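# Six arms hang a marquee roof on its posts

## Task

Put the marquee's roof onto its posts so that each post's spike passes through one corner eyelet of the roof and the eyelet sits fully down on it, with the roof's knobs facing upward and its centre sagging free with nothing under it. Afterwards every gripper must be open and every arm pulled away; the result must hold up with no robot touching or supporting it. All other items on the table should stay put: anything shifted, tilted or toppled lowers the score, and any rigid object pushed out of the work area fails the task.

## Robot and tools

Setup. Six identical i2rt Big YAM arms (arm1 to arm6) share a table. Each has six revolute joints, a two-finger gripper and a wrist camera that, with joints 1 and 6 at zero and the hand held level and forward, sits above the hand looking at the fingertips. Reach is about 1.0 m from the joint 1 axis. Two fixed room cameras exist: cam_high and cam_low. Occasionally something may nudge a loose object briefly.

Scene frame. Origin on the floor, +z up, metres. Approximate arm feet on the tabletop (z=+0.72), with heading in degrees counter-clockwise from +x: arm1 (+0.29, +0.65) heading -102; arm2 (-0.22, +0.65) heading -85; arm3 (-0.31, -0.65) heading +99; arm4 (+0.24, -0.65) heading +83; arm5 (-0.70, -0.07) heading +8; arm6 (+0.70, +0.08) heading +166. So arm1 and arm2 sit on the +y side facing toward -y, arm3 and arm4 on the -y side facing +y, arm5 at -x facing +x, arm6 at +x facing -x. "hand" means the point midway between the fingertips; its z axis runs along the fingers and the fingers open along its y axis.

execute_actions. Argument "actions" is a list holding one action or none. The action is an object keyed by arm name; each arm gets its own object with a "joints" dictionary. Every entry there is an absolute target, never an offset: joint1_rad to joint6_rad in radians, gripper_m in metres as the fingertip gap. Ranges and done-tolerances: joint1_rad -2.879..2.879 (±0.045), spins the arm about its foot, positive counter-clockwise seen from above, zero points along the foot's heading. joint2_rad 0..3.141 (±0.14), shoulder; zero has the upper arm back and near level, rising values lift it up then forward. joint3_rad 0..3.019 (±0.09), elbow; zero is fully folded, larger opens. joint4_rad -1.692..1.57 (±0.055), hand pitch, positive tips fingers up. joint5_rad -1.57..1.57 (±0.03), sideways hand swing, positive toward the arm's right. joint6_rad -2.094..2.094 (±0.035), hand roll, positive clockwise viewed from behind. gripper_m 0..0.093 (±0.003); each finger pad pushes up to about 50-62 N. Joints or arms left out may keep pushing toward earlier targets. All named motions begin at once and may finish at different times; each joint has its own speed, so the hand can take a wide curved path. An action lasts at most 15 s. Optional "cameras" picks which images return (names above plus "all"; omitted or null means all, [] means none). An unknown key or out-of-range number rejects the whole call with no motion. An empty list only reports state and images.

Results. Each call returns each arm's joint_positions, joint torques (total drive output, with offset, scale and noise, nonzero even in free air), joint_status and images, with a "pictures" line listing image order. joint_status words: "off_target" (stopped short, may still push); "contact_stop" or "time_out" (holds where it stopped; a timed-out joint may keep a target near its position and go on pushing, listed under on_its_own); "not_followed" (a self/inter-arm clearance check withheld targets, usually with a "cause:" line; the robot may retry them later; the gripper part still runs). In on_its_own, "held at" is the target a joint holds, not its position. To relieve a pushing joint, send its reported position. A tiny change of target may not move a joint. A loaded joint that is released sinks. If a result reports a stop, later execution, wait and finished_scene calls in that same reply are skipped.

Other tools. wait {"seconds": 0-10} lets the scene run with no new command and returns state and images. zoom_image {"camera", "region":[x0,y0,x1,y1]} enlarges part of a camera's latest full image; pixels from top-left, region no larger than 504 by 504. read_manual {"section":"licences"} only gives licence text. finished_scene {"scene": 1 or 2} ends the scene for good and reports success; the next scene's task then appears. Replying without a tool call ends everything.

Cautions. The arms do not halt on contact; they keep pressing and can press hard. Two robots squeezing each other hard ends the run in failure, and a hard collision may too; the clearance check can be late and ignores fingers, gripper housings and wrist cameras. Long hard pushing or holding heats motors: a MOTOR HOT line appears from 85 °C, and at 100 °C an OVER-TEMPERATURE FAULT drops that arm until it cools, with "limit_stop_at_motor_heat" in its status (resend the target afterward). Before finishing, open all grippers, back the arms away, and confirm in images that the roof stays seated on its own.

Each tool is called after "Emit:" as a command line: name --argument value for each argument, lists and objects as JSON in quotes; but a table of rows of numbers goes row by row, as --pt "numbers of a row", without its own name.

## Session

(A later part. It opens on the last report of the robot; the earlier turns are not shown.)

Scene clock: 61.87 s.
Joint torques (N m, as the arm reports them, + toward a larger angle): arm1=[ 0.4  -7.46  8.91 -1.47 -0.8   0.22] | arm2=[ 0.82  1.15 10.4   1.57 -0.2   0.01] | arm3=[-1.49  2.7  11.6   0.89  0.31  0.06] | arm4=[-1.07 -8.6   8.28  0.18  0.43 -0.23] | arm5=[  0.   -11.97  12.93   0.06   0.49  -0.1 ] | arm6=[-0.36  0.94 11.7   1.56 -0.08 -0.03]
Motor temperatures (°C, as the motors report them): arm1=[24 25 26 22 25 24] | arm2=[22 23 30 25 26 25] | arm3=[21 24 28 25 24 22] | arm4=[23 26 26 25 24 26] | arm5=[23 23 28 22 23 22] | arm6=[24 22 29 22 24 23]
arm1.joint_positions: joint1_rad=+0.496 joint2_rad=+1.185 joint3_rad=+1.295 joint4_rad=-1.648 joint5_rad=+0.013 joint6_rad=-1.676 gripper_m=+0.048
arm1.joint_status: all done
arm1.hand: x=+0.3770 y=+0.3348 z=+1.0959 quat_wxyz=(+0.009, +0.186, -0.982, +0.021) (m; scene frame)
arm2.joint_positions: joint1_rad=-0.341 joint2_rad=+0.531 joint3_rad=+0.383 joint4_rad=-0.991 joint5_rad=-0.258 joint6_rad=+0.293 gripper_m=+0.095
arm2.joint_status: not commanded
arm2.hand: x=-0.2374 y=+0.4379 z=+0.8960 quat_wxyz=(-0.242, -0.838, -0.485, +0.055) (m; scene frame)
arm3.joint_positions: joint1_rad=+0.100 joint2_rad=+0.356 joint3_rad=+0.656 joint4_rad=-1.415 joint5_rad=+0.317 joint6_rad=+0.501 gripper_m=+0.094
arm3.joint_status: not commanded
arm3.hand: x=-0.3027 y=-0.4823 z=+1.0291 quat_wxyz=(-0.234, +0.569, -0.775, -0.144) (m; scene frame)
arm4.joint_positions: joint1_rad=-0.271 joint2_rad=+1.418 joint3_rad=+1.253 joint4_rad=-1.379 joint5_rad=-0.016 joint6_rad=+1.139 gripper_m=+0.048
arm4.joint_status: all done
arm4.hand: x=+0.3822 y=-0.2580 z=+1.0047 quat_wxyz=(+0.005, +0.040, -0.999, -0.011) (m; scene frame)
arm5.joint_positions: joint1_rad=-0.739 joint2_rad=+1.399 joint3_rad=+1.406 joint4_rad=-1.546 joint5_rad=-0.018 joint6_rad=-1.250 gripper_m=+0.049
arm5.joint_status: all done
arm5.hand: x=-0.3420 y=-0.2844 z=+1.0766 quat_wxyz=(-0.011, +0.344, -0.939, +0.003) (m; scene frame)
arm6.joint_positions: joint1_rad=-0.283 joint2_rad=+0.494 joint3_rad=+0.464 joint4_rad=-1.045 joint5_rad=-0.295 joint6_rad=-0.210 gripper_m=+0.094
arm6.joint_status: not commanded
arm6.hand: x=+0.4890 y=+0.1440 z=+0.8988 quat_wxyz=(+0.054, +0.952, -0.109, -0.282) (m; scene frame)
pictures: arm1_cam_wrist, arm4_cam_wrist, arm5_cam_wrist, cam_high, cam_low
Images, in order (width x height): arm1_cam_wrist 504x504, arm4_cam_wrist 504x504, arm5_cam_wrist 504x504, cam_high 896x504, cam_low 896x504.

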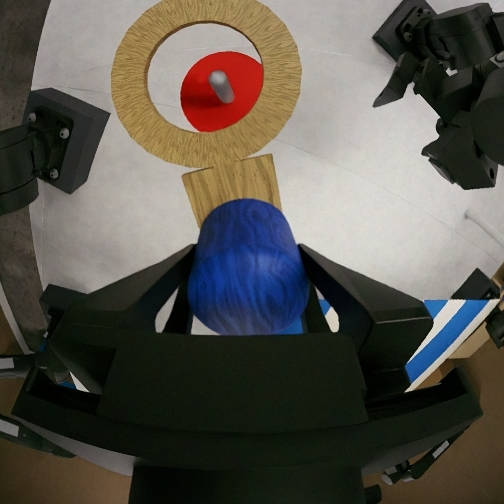

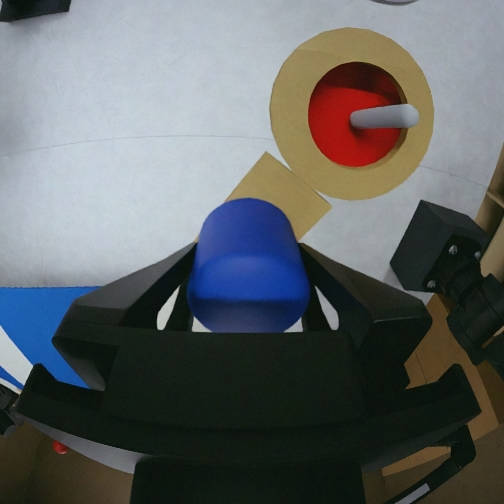

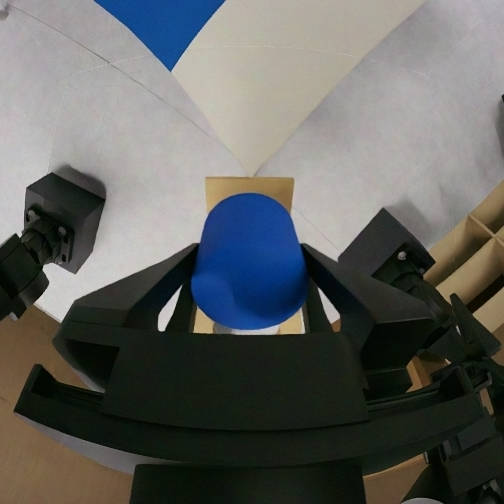

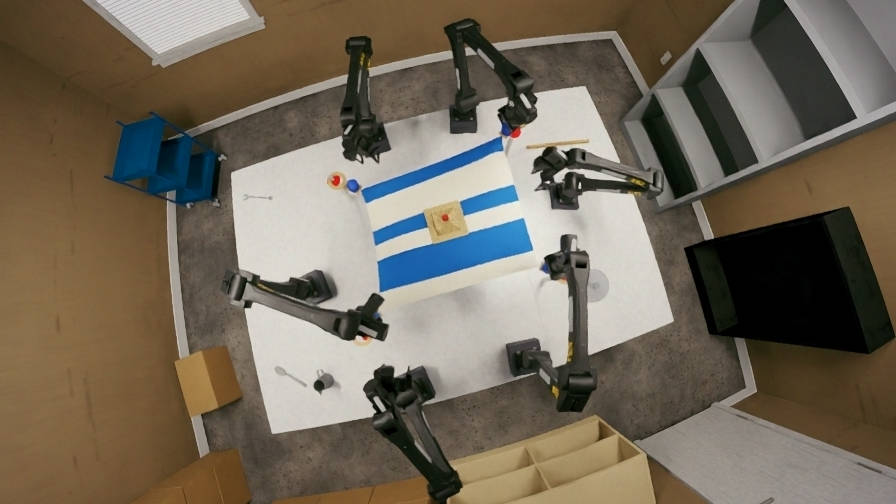

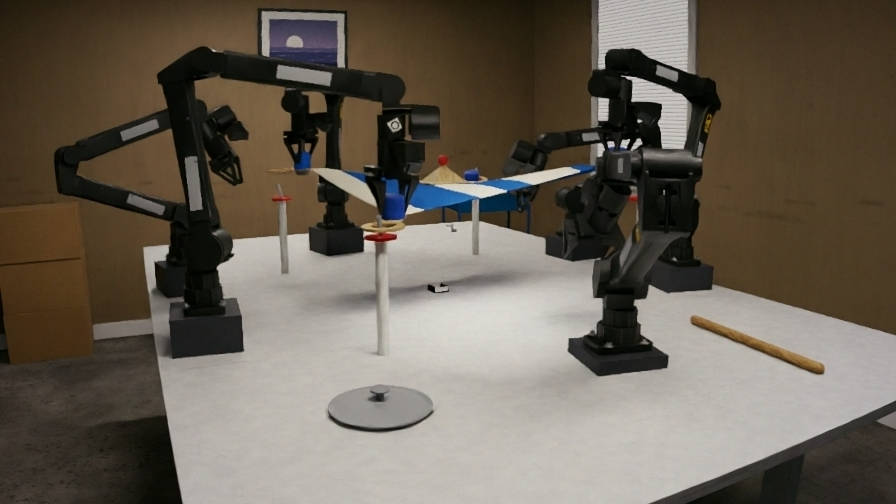

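Emit:
execute_actions --actions '[]'

Scene clock: 63.07 s.
Joint torques (N m, as the arm reports them, + toward a larger angle): arm1=[ 0.22 -7.54  8.89 -1.57 -0.82  0.21] | arm2=[ 1.19  1.44 10.38  1.58 -0.18 -0.03] | arm3=[-1.46  2.69 11.6   0.89  0.31  0.06] | arm4=[-1.55 -8.8   8.03  0.25  0.45 -0.2 ] | arm5=[  0.12 -11.92  12.97   0.01   0.46  -0.1 ] | arm6=[-0.31  0.95 11.7   1.55 -0.08 -0.03]
Motor temperatures (°C, as the motors report them): arm1=[24 25 26 22 25 24] | arm2=[22 23 30 25 26 25] | arm3=[21 24 28 25 24 22] | arm4=[23 26 26 25 24 26] | arm5=[23 23 28 22 23 22] | arm6=[24 22 29 22 24 23]
arm1.joint_positions: joint1_rad=+0.496 joint2_rad=+1.185 joint3_rad=+1.295 joint4_rad=-1.648 joint5_rad=+0.013 joint6_rad=-1.677 gripper_m=+0.048
arm1.joint_status: all done
arm1.hand: x=+0.3770 y=+0.3348 z=+1.0959 quat_wxyz=(+0.009, +0.187, -0.982, +0.021) (m; scene frame)
arm2.joint_positions: joint1_rad=-0.341 joint2_rad=+0.531 joint3_rad=+0.383 joint4_rad=-0.991 joint5_rad=-0.258 joint6_rad=+0.293 gripper_m=+0.095
arm2.joint_status: not commanded
arm2.hand: x=-0.2374 y=+0.4379 z=+0.8960 quat_wxyz=(-0.242, -0.838, -0.485, +0.055) (m; scene frame)
arm3.joint_positions: joint1_rad=+0.100 joint2_rad=+0.356 joint3_rad=+0.656 joint4_rad=-1.415 joint5_rad=+0.317 joint6_rad=+0.501 gripper_m=+0.094
arm3.joint_status: not commanded
arm3.hand: x=-0.3027 y=-0.4823 z=+1.0291 quat_wxyz=(-0.234, +0.569, -0.775, -0.144) (m; scene frame)
arm4.joint_positions: joint1_rad=-0.271 joint2_rad=+1.418 joint3_rad=+1.253 joint4_rad=-1.379 joint5_rad=-0.016 joint6_rad=+1.139 gripper_m=+0.048
arm4.joint_status: all done
arm4.hand: x=+0.3822 y=-0.2580 z=+1.0047 quat_wxyz=(+0.005, +0.040, -0.999, -0.011) (m; scene frame)
arm5.joint_positions: joint1_rad=-0.739 joint2_rad=+1.399 joint3_rad=+1.406 joint4_rad=-1.546 joint5_rad=-0.018 joint6_rad=-1.250 gripper_m=+0.049
arm5.joint_status: all done
arm5.hand: x=-0.3420 y=-0.2844 z=+1.0766 quat_wxyz=(-0.011, +0.344, -0.939, +0.003) (m; scene frame)
arm6.joint_positions: joint1_rad=-0.283 joint2_rad=+0.494 joint3_rad=+0.464 joint4_rad=-1.045 joint5_rad=-0.295 joint6_rad=-0.210 gripper_m=+0.094
arm6.joint_status: not commanded
arm6.hand: x=+0.4890 y=+0.1440 z=+0.8988 quat_wxyz=(+0.054, +0.952, -0.109, -0.282) (m; scene frame)
pictures: arm1_cam_wrist, arm2_cam_wrist, arm3_cam_wrist, arm4_cam_wrist, arm5_cam_wrist, arm6_cam_wrist, cam_high, cam_low
Images, in order (width x height): arm1_cam_wrist 504x504, arm2_cam_wrist 504x504, arm3_cam_wrist 504x504, arm4_cam_wrist 504x504, arm5_cam_wrist 504x504, arm6_cam_wrist 504x504, cam_high 896x504, cam_low 896x504.

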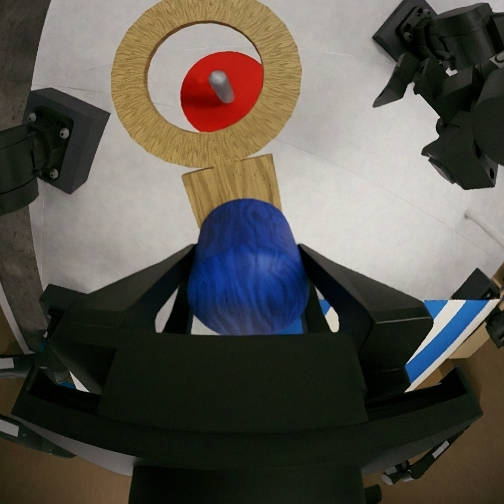

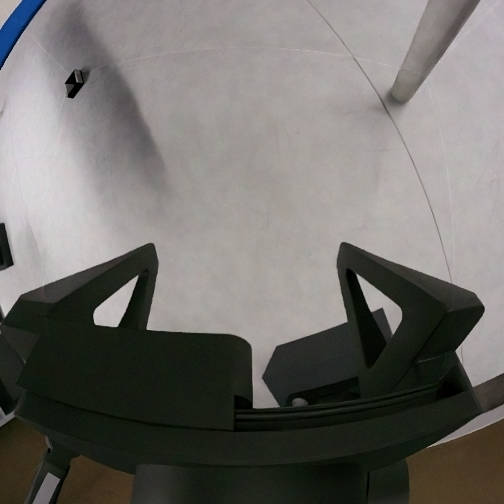

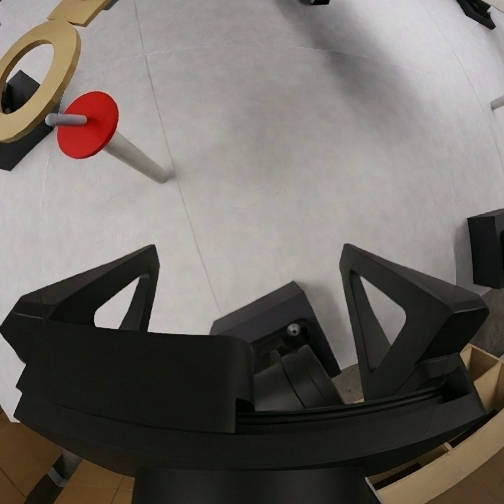

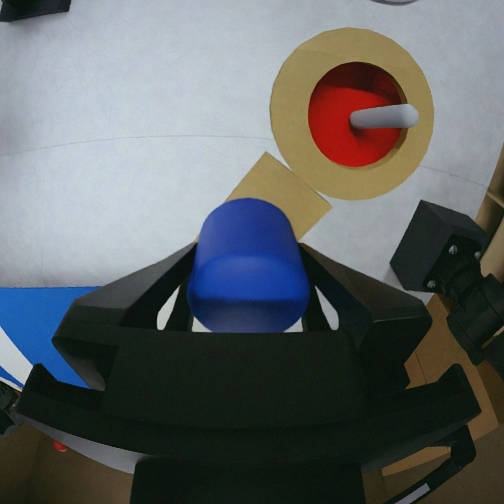

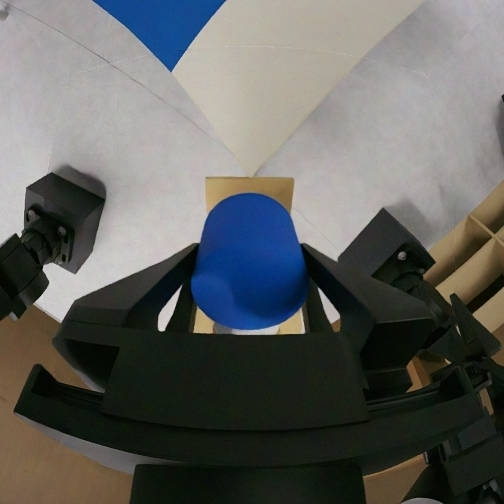

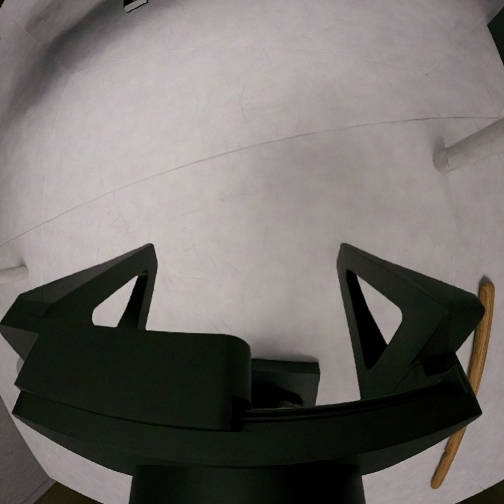

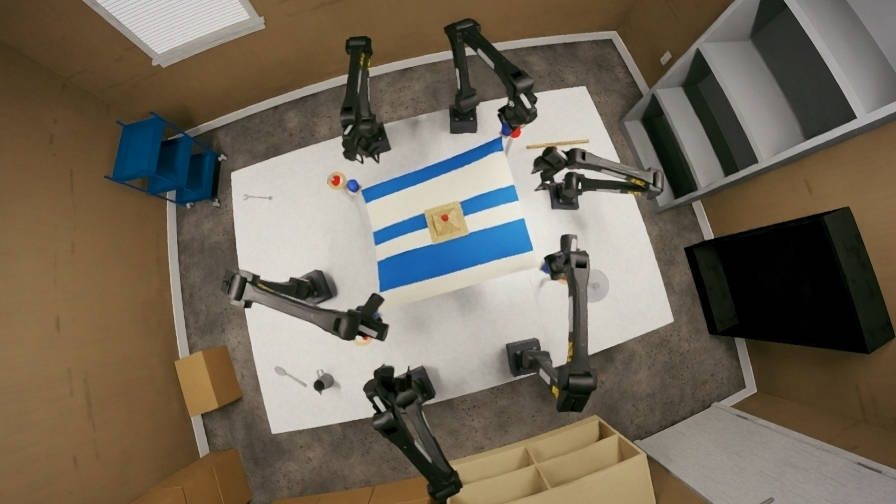

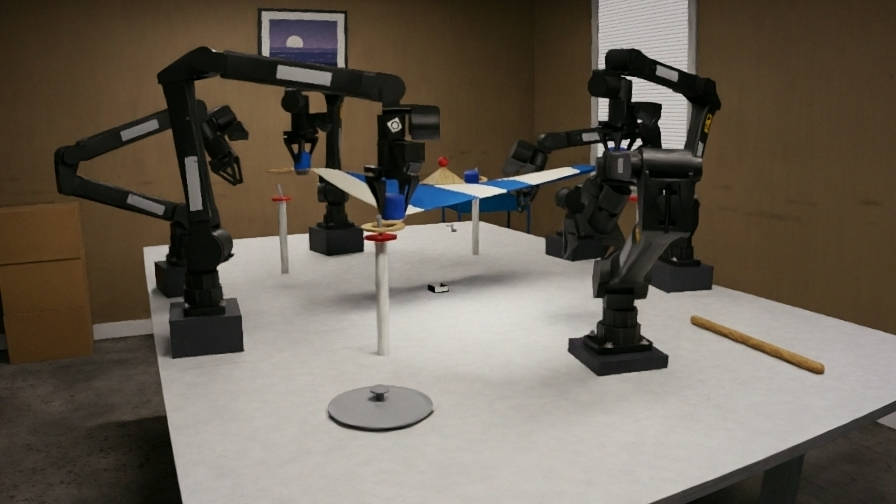

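Emit:
zoom_image --camera "cam_low" --region '[240, 140, 340, 220]'

Emit:
zoom_image --camera "cam_high" --region '[320, 280, 420, 370]'

Emit:
zoom_image --camera "arm3_cam_wrist" --region '[0, 0, 200, 200]'

Region (240, 140, 340, 220) of cam_low's 896x504 image, scaled by 5.040, with more detail than that image has; it fills the top 403 rows of this view, and the rest is white.

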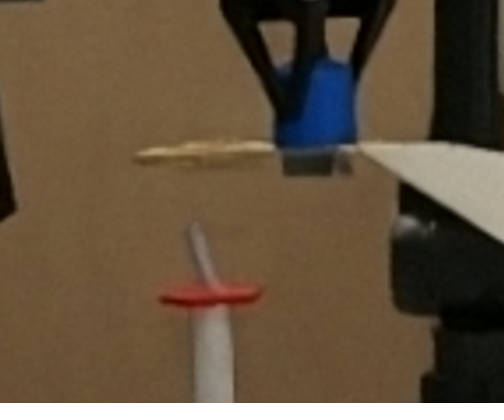

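Region (320, 280, 420, 370) of cam_high's 896x504 image, scaled by 5.040, with more detail than that image has; it fills the top 454 rows of this view, and the rest is white.

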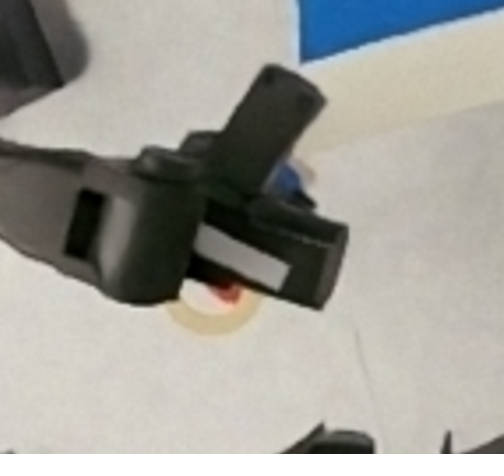

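Region (0, 0, 200, 200) of arm3_cam_wrist's 504x504 image, scaled by 2.520, with more detail than that image has.

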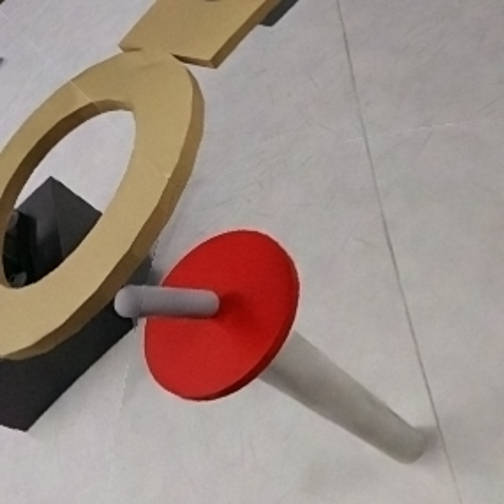

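Emit:
execute_actions --actions '[{"arm1":{"joints":{"joint2_rad":1.178,"joint3_rad":1.213,"joint4_rad":-1.558}},"arm4":{"joints":{"joint3_rad":1.224,"joint4_rad":-1.34}},"arm5":{"joints":{"joint1_rad":-0.752,"joint2_rad":1.382,"joint3_rad":1.314,"joint4_rad":-1.452}}}]' --cameras '["arm1_cam_wrist","arm3_cam_wrist","arm4_cam_wrist","cam_low","cam_high"]'

Scene clock: 65.60 s.
Joint torques (N m, as the arm reports them, + toward a larger angle): arm1=[ 0.34 -6.28  9.3   0.02 -0.84  0.23] | arm2=[ 0.75  1.47 10.32  1.69 -0.21 -0.02] | arm3=[-1.52  2.68 11.59  0.9   0.3   0.06] | arm4=[-0.57 -8.55  7.73  0.35  0.34 -0.07] | arm5=[ -0.16 -11.12   8.56   0.08   0.49  -0.07] | arm6=[-0.33  0.92 11.7   1.55 -0.09 -0.03]
Motor temperatures (°C, as the motors report them): arm1=[24 25 26 22 25 24] | arm2=[22 23 30 25 26 25] | arm3=[21 24 28 25 24 22] | arm4=[23 26 26 25 24 26] | arm5=[23 23 28 22 23 22] | arm6=[24 22 29 22 24 23]
arm1.joint_positions: joint1_rad=+0.496 joint2_rad=+1.188 joint3_rad=+1.217 joint4_rad=-1.557 joint5_rad=+0.013 joint6_rad=-1.677 gripper_m=+0.048
arm1.joint_status: all done
arm1.hand: x=+0.3785 y=+0.3286 z=+1.0658 quat_wxyz=(+0.009, +0.187, -0.982, +0.027) (m; scene frame)
arm2.joint_positions: joint1_rad=-0.341 joint2_rad=+0.531 joint3_rad=+0.383 joint4_rad=-0.991 joint5_rad=-0.258 joint6_rad=+0.293 gripper_m=+0.095
arm2.joint_status: not commanded
arm2.hand: x=-0.2374 y=+0.4379 z=+0.8960 quat_wxyz=(-0.242, -0.838, -0.485, +0.055) (m; scene frame)
arm3.joint_positions: joint1_rad=+0.100 joint2_rad=+0.356 joint3_rad=+0.656 joint4_rad=-1.415 joint5_rad=+0.317 joint6_rad=+0.501 gripper_m=+0.094
arm3.joint_status: not commanded
arm3.hand: x=-0.3027 y=-0.4823 z=+1.0291 quat_wxyz=(-0.234, +0.569, -0.775, -0.144) (m; scene frame)
arm4.joint_positions: joint1_rad=-0.271 joint2_rad=+1.418 joint3_rad=+1.233 joint4_rad=-1.342 joint5_rad=-0.013 joint6_rad=+1.135 gripper_m=+0.048
arm4.joint_status: all done
arm4.hand: x=+0.3836 y=-0.2554 z=+0.9974 quat_wxyz=(+0.001, +0.042, -0.999, -0.018) (m; scene frame)
arm5.joint_positions: joint1_rad=-0.739 joint2_rad=+1.397 joint3_rad=+1.320 joint4_rad=-1.449 joint5_rad=-0.018 joint6_rad=-1.253 gripper_m=+0.049
arm5.joint_status: all done
arm5.hand: x=-0.3413 y=-0.2850 z=+1.0447 quat_wxyz=(-0.015, +0.345, -0.938, +0.009) (m; scene frame)
arm6.joint_positions: joint1_rad=-0.283 joint2_rad=+0.494 joint3_rad=+0.464 joint4_rad=-1.045 joint5_rad=-0.295 joint6_rad=-0.210 gripper_m=+0.094
arm6.joint_status: not commanded
arm6.hand: x=+0.4890 y=+0.1440 z=+0.8988 quat_wxyz=(+0.054, +0.952, -0.109, -0.282) (m; scene frame)
pictures: arm1_cam_wrist, arm3_cam_wrist, arm4_cam_wrist, cam_high, cam_low
Images, in order (width x height): arm1_cam_wrist 504x504, arm3_cam_wrist 504x504, arm4_cam_wrist 504x504, cam_high 896x504, cam_low 896x504.

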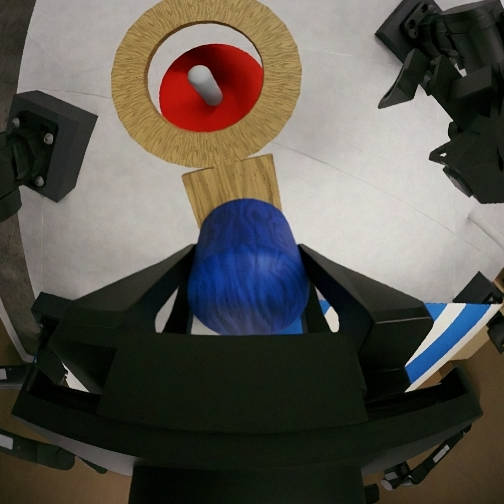

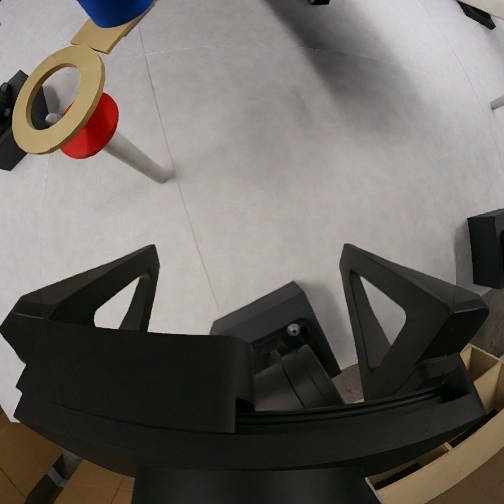

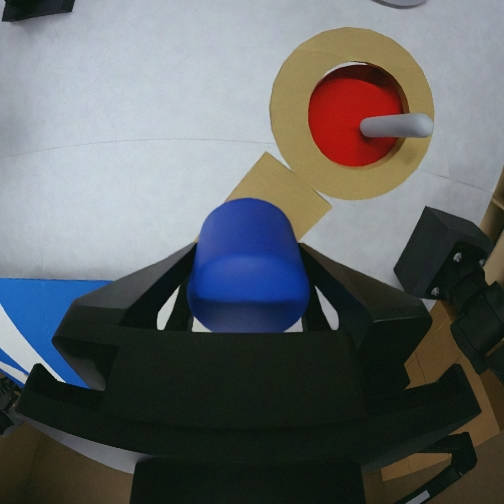

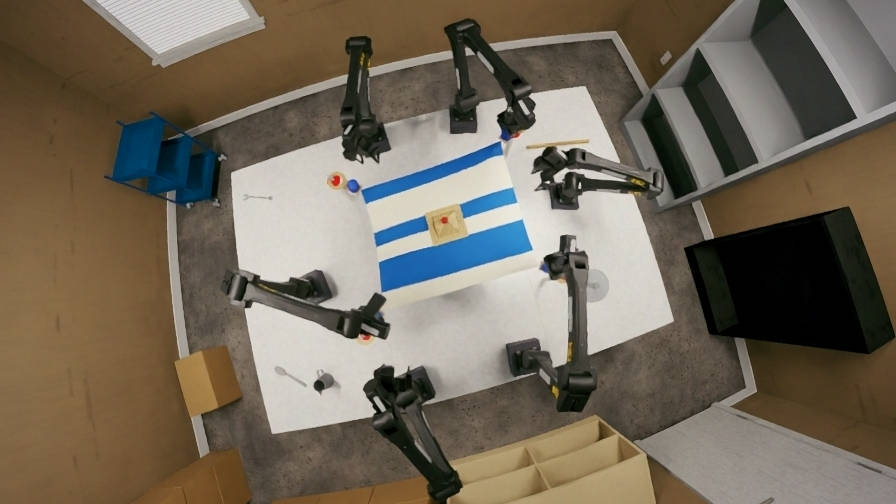

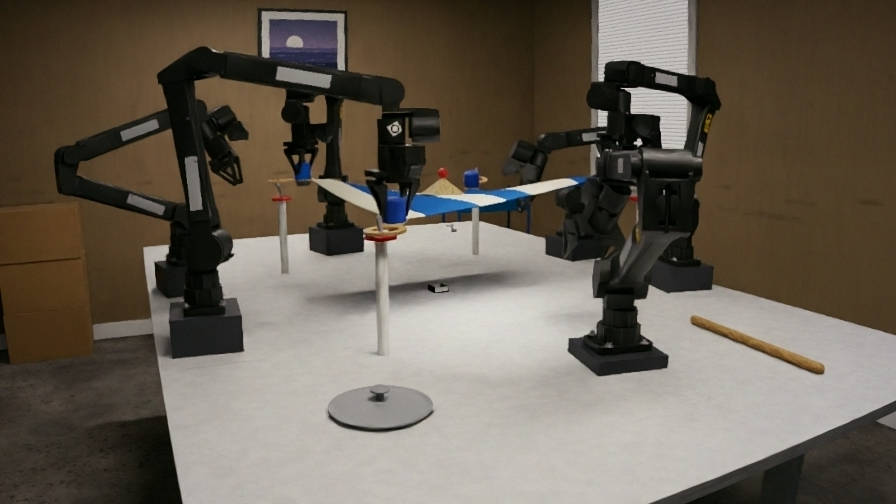

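Emit:
zoom_image --camera "arm3_cam_wrist" --region '[0, 20, 160, 180]'

Emit:
zoom_image --camera "cam_low" --region '[240, 150, 340, 220]'

Emit:
zoom_image --camera "cam_low" --region '[330, 180, 450, 270]'

Region (0, 20, 160, 180) of arm3_cam_wrist's 504x504 image, scaled by 3.150, with more detail than that image has.

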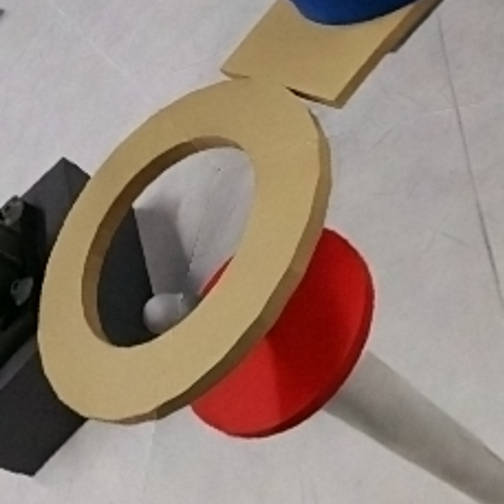

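Region (240, 150, 340, 220) of cam_low's 896x504 image, scaled by 5.040, with more detail than that image has; it fills the top 353 rows of this view, and the rest is white.

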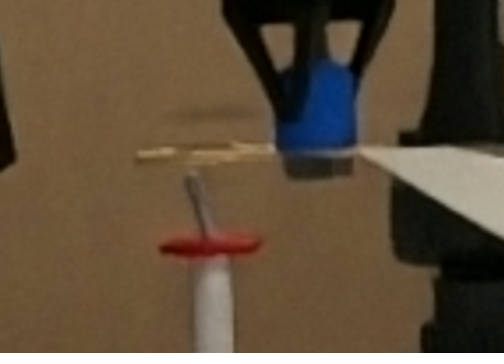

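Region (330, 180, 450, 270) of cam_low's 896x504 image, scaled by 4.200, with more detail than that image has; it fills the top 378 rows of this view, and the rest is white.

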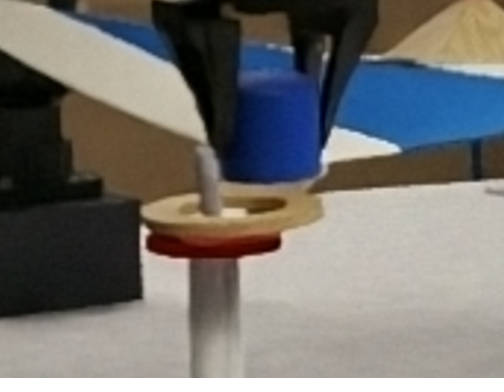

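Emit:
execute_actions --actions '[{"arm1":{"joints":{"joint1_rad":0.476,"joint3_rad":1.136,"joint4_rad":-1.482}},"arm4":{"joints":{"joint3_rad":1.21,"joint4_rad":-1.328}},"arm5":{"joints":{"joint3_rad":1.238,"joint4_rad":-1.383}}}]' --cameras '["arm1_cam_wrist","arm3_cam_wrist","arm4_cam_wrist","cam_low"]'

Scene clock: 68.40 s.
Joint torques (N m, as the arm reports them, + toward a larger angle): arm1=[-0.37 -6.44  9.34 -0.1  -0.82  0.23] | arm2=[ 0.73  1.97 10.42  1.68 -0.22 -0.03] | arm3=[-1.51  2.65 11.59  0.89  0.31  0.06] | arm4=[-0.6  -7.97  8.25  0.65  0.41 -0.12] | arm5=[ -0.11 -10.57   8.29   0.07   0.47  -0.07] | arm6=[-0.32  0.93 11.71  1.55 -0.08 -0.03]
Motor temperatures (°C, as the motors report them): arm1=[24 25 26 22 25 24] | arm2=[22 23 31 25 26 25] | arm3=[21 24 28 25 24 22] | arm4=[23 26 25 25 24 26] | arm5=[23 23 28 22 23 22] | arm6=[24 22 29 22 24 23]
arm1.joint_positions: joint1_rad=+0.475 joint2_rad=+1.187 joint3_rad=+1.140 joint4_rad=-1.481 joint5_rad=+0.013 joint6_rad=-1.677 gripper_m=+0.048
arm1.joint_status: all done
arm1.hand: x=+0.3712 y=+0.3270 z=+1.0365 quat_wxyz=(+0.009, +0.176, -0.984, +0.027) (m; scene frame)
arm2.joint_positions: joint1_rad=-0.341 joint2_rad=+0.531 joint3_rad=+0.383 joint4_rad=-0.991 joint5_rad=-0.258 joint6_rad=+0.293 gripper_m=+0.095
arm2.joint_status: not commanded
arm2.hand: x=-0.2374 y=+0.4379 z=+0.8960 quat_wxyz=(-0.242, -0.838, -0.485, +0.055) (m; scene frame)
arm3.joint_positions: joint1_rad=+0.100 joint2_rad=+0.356 joint3_rad=+0.656 joint4_rad=-1.415 joint5_rad=+0.317 joint6_rad=+0.501 gripper_m=+0.094
arm3.joint_status: not commanded
arm3.hand: x=-0.3027 y=-0.4823 z=+1.0291 quat_wxyz=(-0.234, +0.569, -0.775, -0.144) (m; scene frame)
arm4.joint_positions: joint1_rad=-0.271 joint2_rad=+1.418 joint3_rad=+1.217 joint4_rad=-1.333 joint5_rad=-0.013 joint6_rad=+1.135 gripper_m=+0.048
arm4.joint_status: all done
arm4.hand: x=+0.3825 y=-0.2584 z=+0.9912 quat_wxyz=(+0.002, +0.042, -0.999, -0.015) (m; scene frame)
arm5.joint_positions: joint1_rad=-0.739 joint2_rad=+1.396 joint3_rad=+1.247 joint4_rad=-1.379 joint5_rad=-0.018 joint6_rad=-1.253 gripper_m=+0.049
arm5.joint_status: all done
arm5.hand: x=-0.3452 y=-0.2828 z=+1.0169 quat_wxyz=(-0.014, +0.345, -0.938, +0.007) (m; scene frame)
arm6.joint_positions: joint1_rad=-0.283 joint2_rad=+0.494 joint3_rad=+0.464 joint4_rad=-1.045 joint5_rad=-0.295 joint6_rad=-0.210 gripper_m=+0.094
arm6.joint_status: not commanded
arm6.hand: x=+0.4890 y=+0.1440 z=+0.8988 quat_wxyz=(+0.054, +0.952, -0.109, -0.282) (m; scene frame)
pictures: arm1_cam_wrist, arm3_cam_wrist, arm4_cam_wrist, cam_low
Images, in order (width x height): arm1_cam_wrist 504x504, arm3_cam_wrist 504x504, arm4_cam_wrist 504x504, cam_low 896x504.

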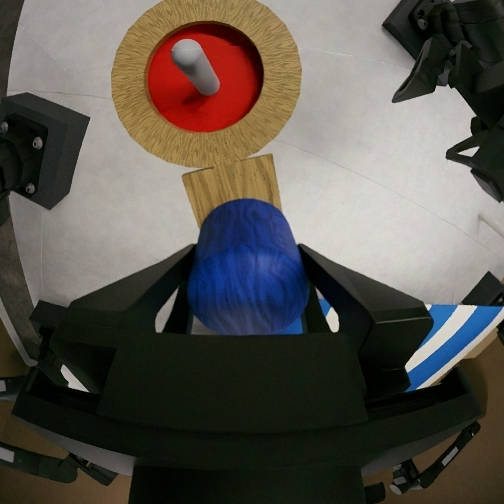

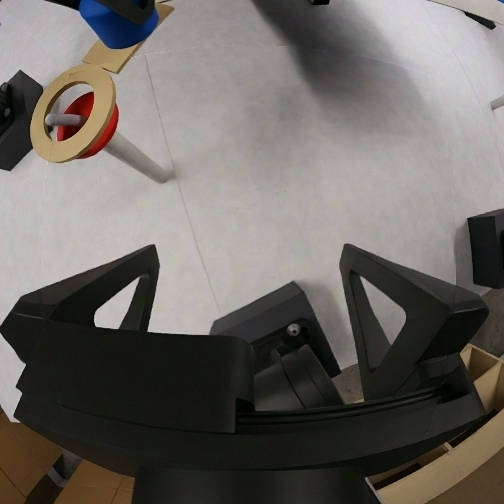

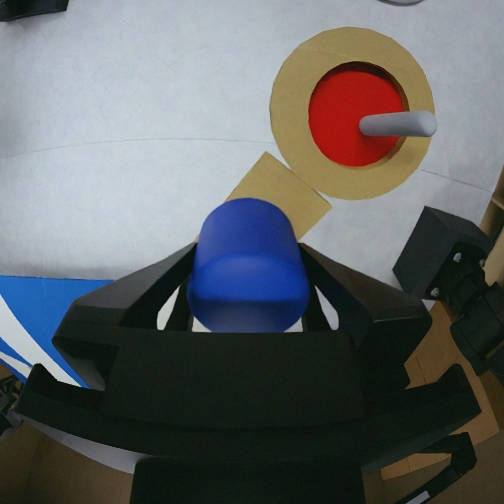

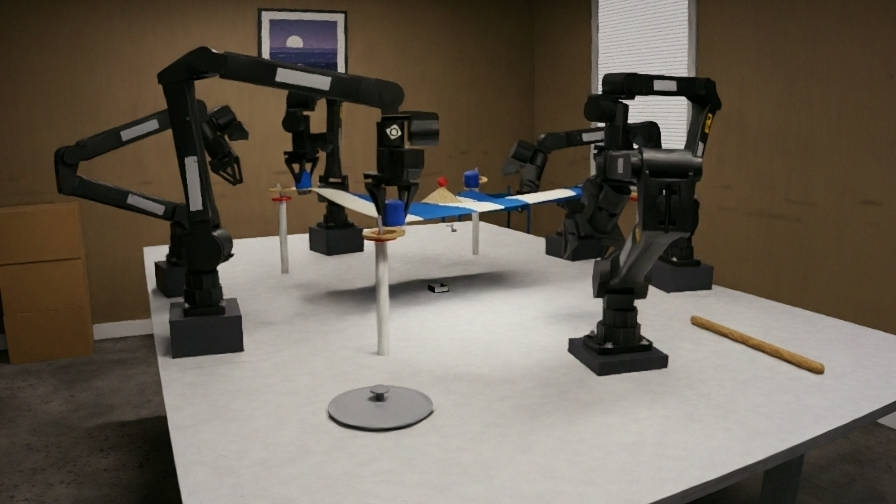

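Emit:
zoom_image --camera "cam_low" --region '[340, 190, 430, 260]'

Emit:
zoom_image --camera "cam_low" --region '[250, 160, 330, 220]'

Region (340, 190, 430, 260) of cam_low's 896x504 image, scaled by 5.600, with more detail than that image has.

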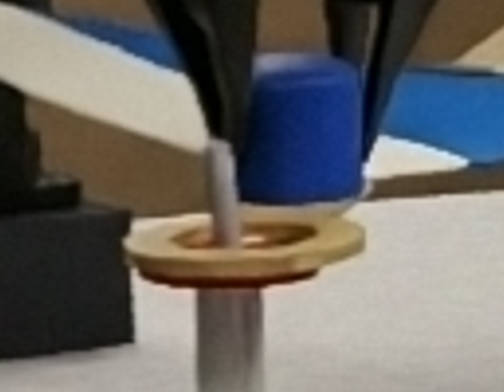

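Region (250, 160, 330, 220) of cam_low's 896x504 image, scaled by 6.300, with more detail than that image has; it fills the top 378 rows of this view, and the rest is white.

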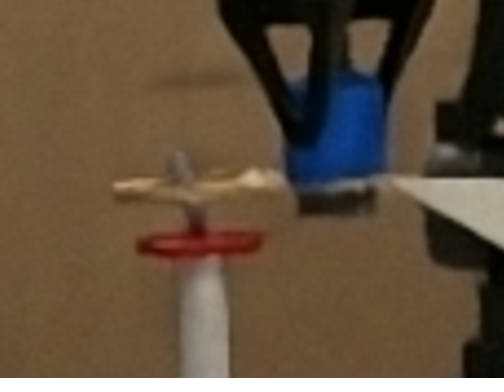

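Emit:
execute_actions --actions '[{"arm1":{"joints":{"joint3_rad":1.097,"joint4_rad":-1.443}},"arm4":{"joints":{"gripper_m":0.08}},"arm5":{"joints":{"joint3_rad":1.197,"joint4_rad":-1.34}}}]' --cameras '["arm1_cam_wrist","arm3_cam_wrist","arm4_cam_wrist","cam_low","arm6_cam_wrist"]'

Scene clock: 69.97 s.
Joint torques (N m, as the arm reports them, + toward a larger angle): arm1=[-0.1  -6.01  7.78  0.23 -0.72  0.23] | arm2=[ 0.85  1.7  10.48  1.8  -0.22 -0.05] | arm3=[-1.5   2.66 11.6   0.89  0.31  0.06] | arm4=[-0.12 -8.45  8.07  0.4   0.02 -0.09] | arm5=[  0.17 -10.57   8.03   0.22   0.47  -0.06] | arm6=[-0.31  0.92 11.71  1.55 -0.08 -0.03]
Motor temperatures (°C, as the motors report them): arm1=[24 25 26 22 25 24] | arm2=[22 23 31 25 26 25] | arm3=[21 24 28 25 24 22] | arm4=[23 26 25 25 24 26] | arm5=[23 23 28 22 23 22] | arm6=[24 22 29 22 24 23]
arm1.joint_positions: joint1_rad=+0.474 joint2_rad=+1.182 joint3_rad=+1.121 joint4_rad=-1.450 joint5_rad=+0.011 joint6_rad=-1.677 gripper_m=+0.048
arm1.joint_status: all done
arm1.hand: x=+0.3717 y=+0.3254 z=+1.0311 quat_wxyz=(+0.007, +0.176, -0.984, +0.035) (m; scene frame)
arm2.joint_positions: joint1_rad=-0.341 joint2_rad=+0.531 joint3_rad=+0.383 joint4_rad=-0.991 joint5_rad=-0.258 joint6_rad=+0.293 gripper_m=+0.095
arm2.joint_status: not commanded
arm2.hand: x=-0.2374 y=+0.4379 z=+0.8960 quat_wxyz=(-0.242, -0.838, -0.485, +0.055) (m; scene frame)
arm3.joint_positions: joint1_rad=+0.100 joint2_rad=+0.356 joint3_rad=+0.656 joint4_rad=-1.415 joint5_rad=+0.317 joint6_rad=+0.501 gripper_m=+0.094
arm3.joint_status: not commanded
arm3.hand: x=-0.3027 y=-0.4823 z=+1.0291 quat_wxyz=(-0.234, +0.569, -0.775, -0.144) (m; scene frame)
arm4.joint_positions: joint1_rad=-0.271 joint2_rad=+1.418 joint3_rad=+1.217 joint4_rad=-1.333 joint5_rad=-0.003 joint6_rad=+1.130 gripper_m=+0.080
arm4.joint_status: all done
arm4.hand: x=+0.3844 y=-0.2591 z=+0.9912 quat_wxyz=(-0.003, +0.044, -0.999, -0.013) (m; scene frame)
arm5.joint_positions: joint1_rad=-0.739 joint2_rad=+1.396 joint3_rad=+1.207 joint4_rad=-1.339 joint5_rad=-0.018 joint6_rad=-1.253 gripper_m=+0.049
arm5.joint_status: all done
arm5.hand: x=-0.3475 y=-0.2815 z=+1.0021 quat_wxyz=(-0.014, +0.345, -0.938, +0.007) (m; scene frame)
arm6.joint_positions: joint1_rad=-0.283 joint2_rad=+0.494 joint3_rad=+0.464 joint4_rad=-1.045 joint5_rad=-0.295 joint6_rad=-0.210 gripper_m=+0.094
arm6.joint_status: not commanded
arm6.hand: x=+0.4890 y=+0.1440 z=+0.8988 quat_wxyz=(+0.054, +0.952, -0.109, -0.282) (m; scene frame)
pictures: arm1_cam_wrist, arm3_cam_wrist, arm4_cam_wrist, arm6_cam_wrist, cam_low
Images, in order (width x height): arm1_cam_wrist 504x504, arm3_cam_wrist 504x504, arm4_cam_wrist 504x504, arm6_cam_wrist 504x504, cam_low 896x504.

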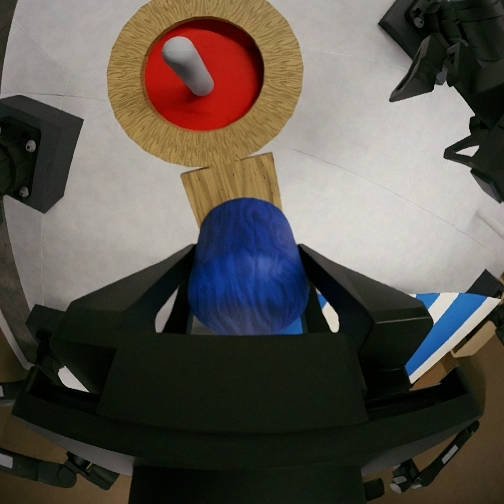

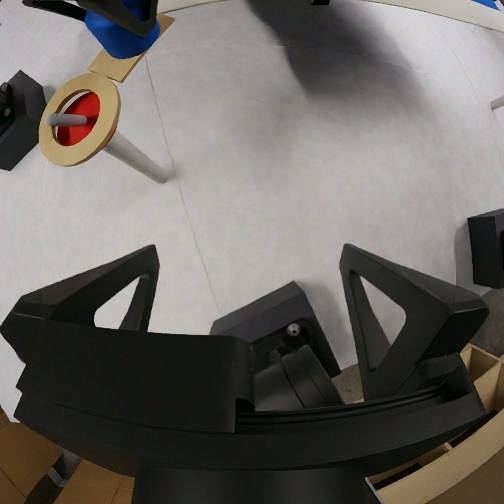

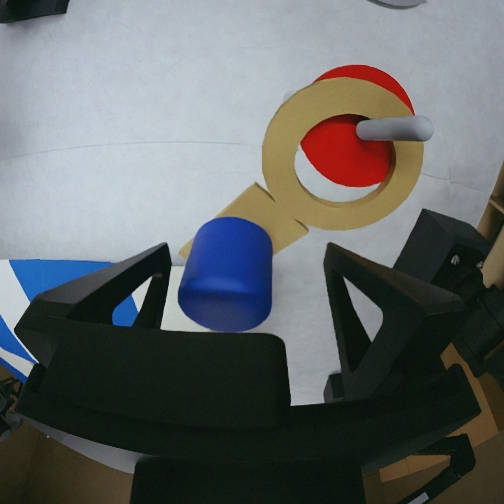

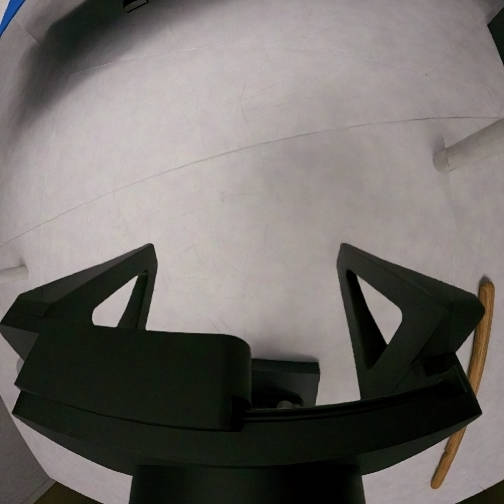

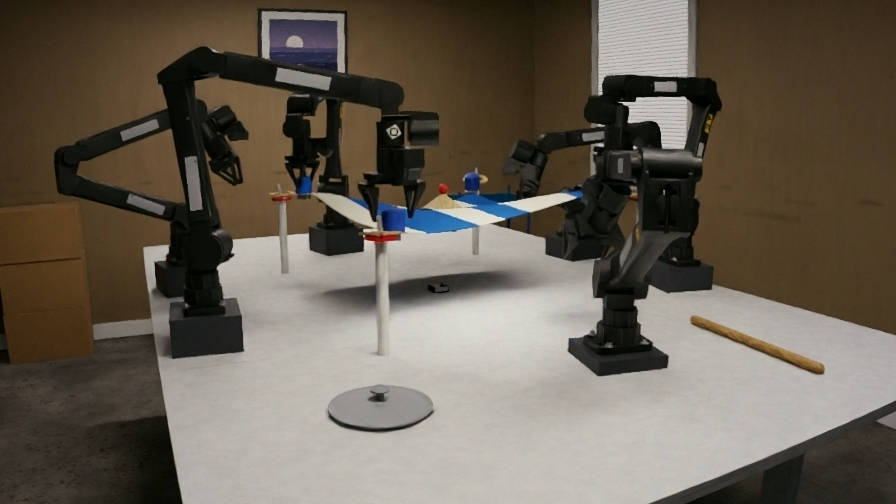

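Emit:
zoom_image --camera "cam_low" --region '[250, 160, 330, 220]'

Emit:
zoom_image --camera "cam_low" --region '[340, 190, 430, 260]'

Region (250, 160, 330, 220) of cam_low's 896x504 image, scaled by 6.300, with more detail than that image has; it fills the top 378 rows of this view, and the rest is white.

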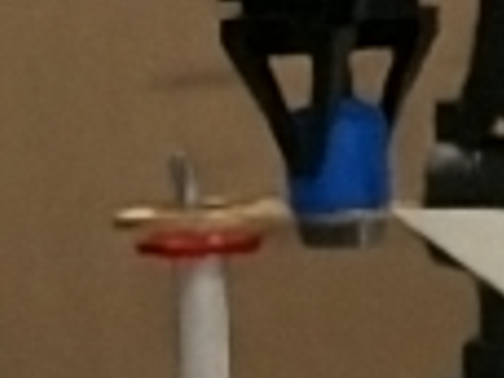

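Region (340, 190, 430, 260) of cam_low's 896x504 image, scaled by 5.600, with more detail than that image has.

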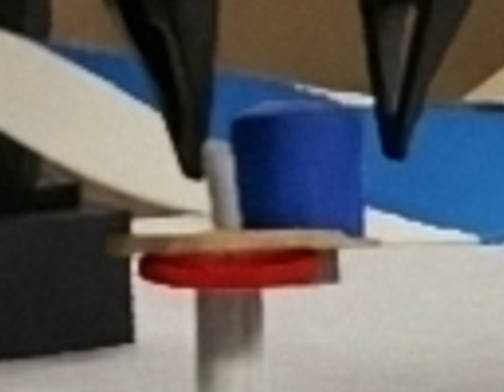

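Emit:
zoom_image --camera "cam_low" --region '[440, 155, 520, 215]'

Emit:
zoom_image --camera "arm4_cam_wrist" --region '[170, 40, 470, 340]'

Region (440, 155, 520, 215) of cam_low's 896x504 image, scaled by 6.300, with more detail than that image has; it fills the top 378 rows of this view, and the rest is white.

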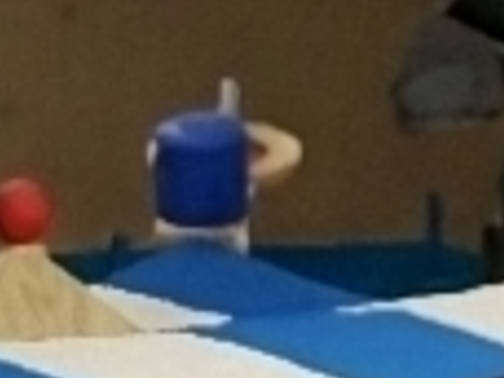

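Region (170, 40, 470, 340) of arm4_cam_wrist's 504x504 image, scaled by 1.680, with more detail than that image has.

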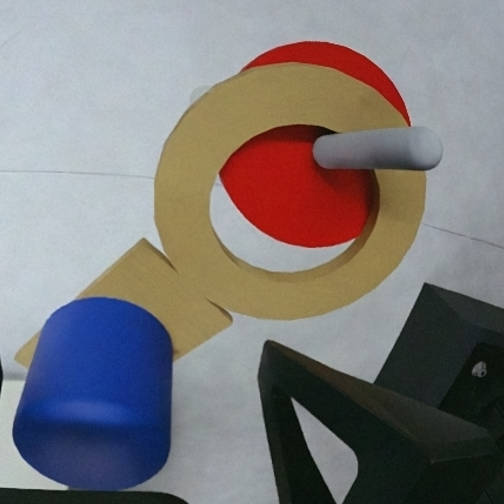

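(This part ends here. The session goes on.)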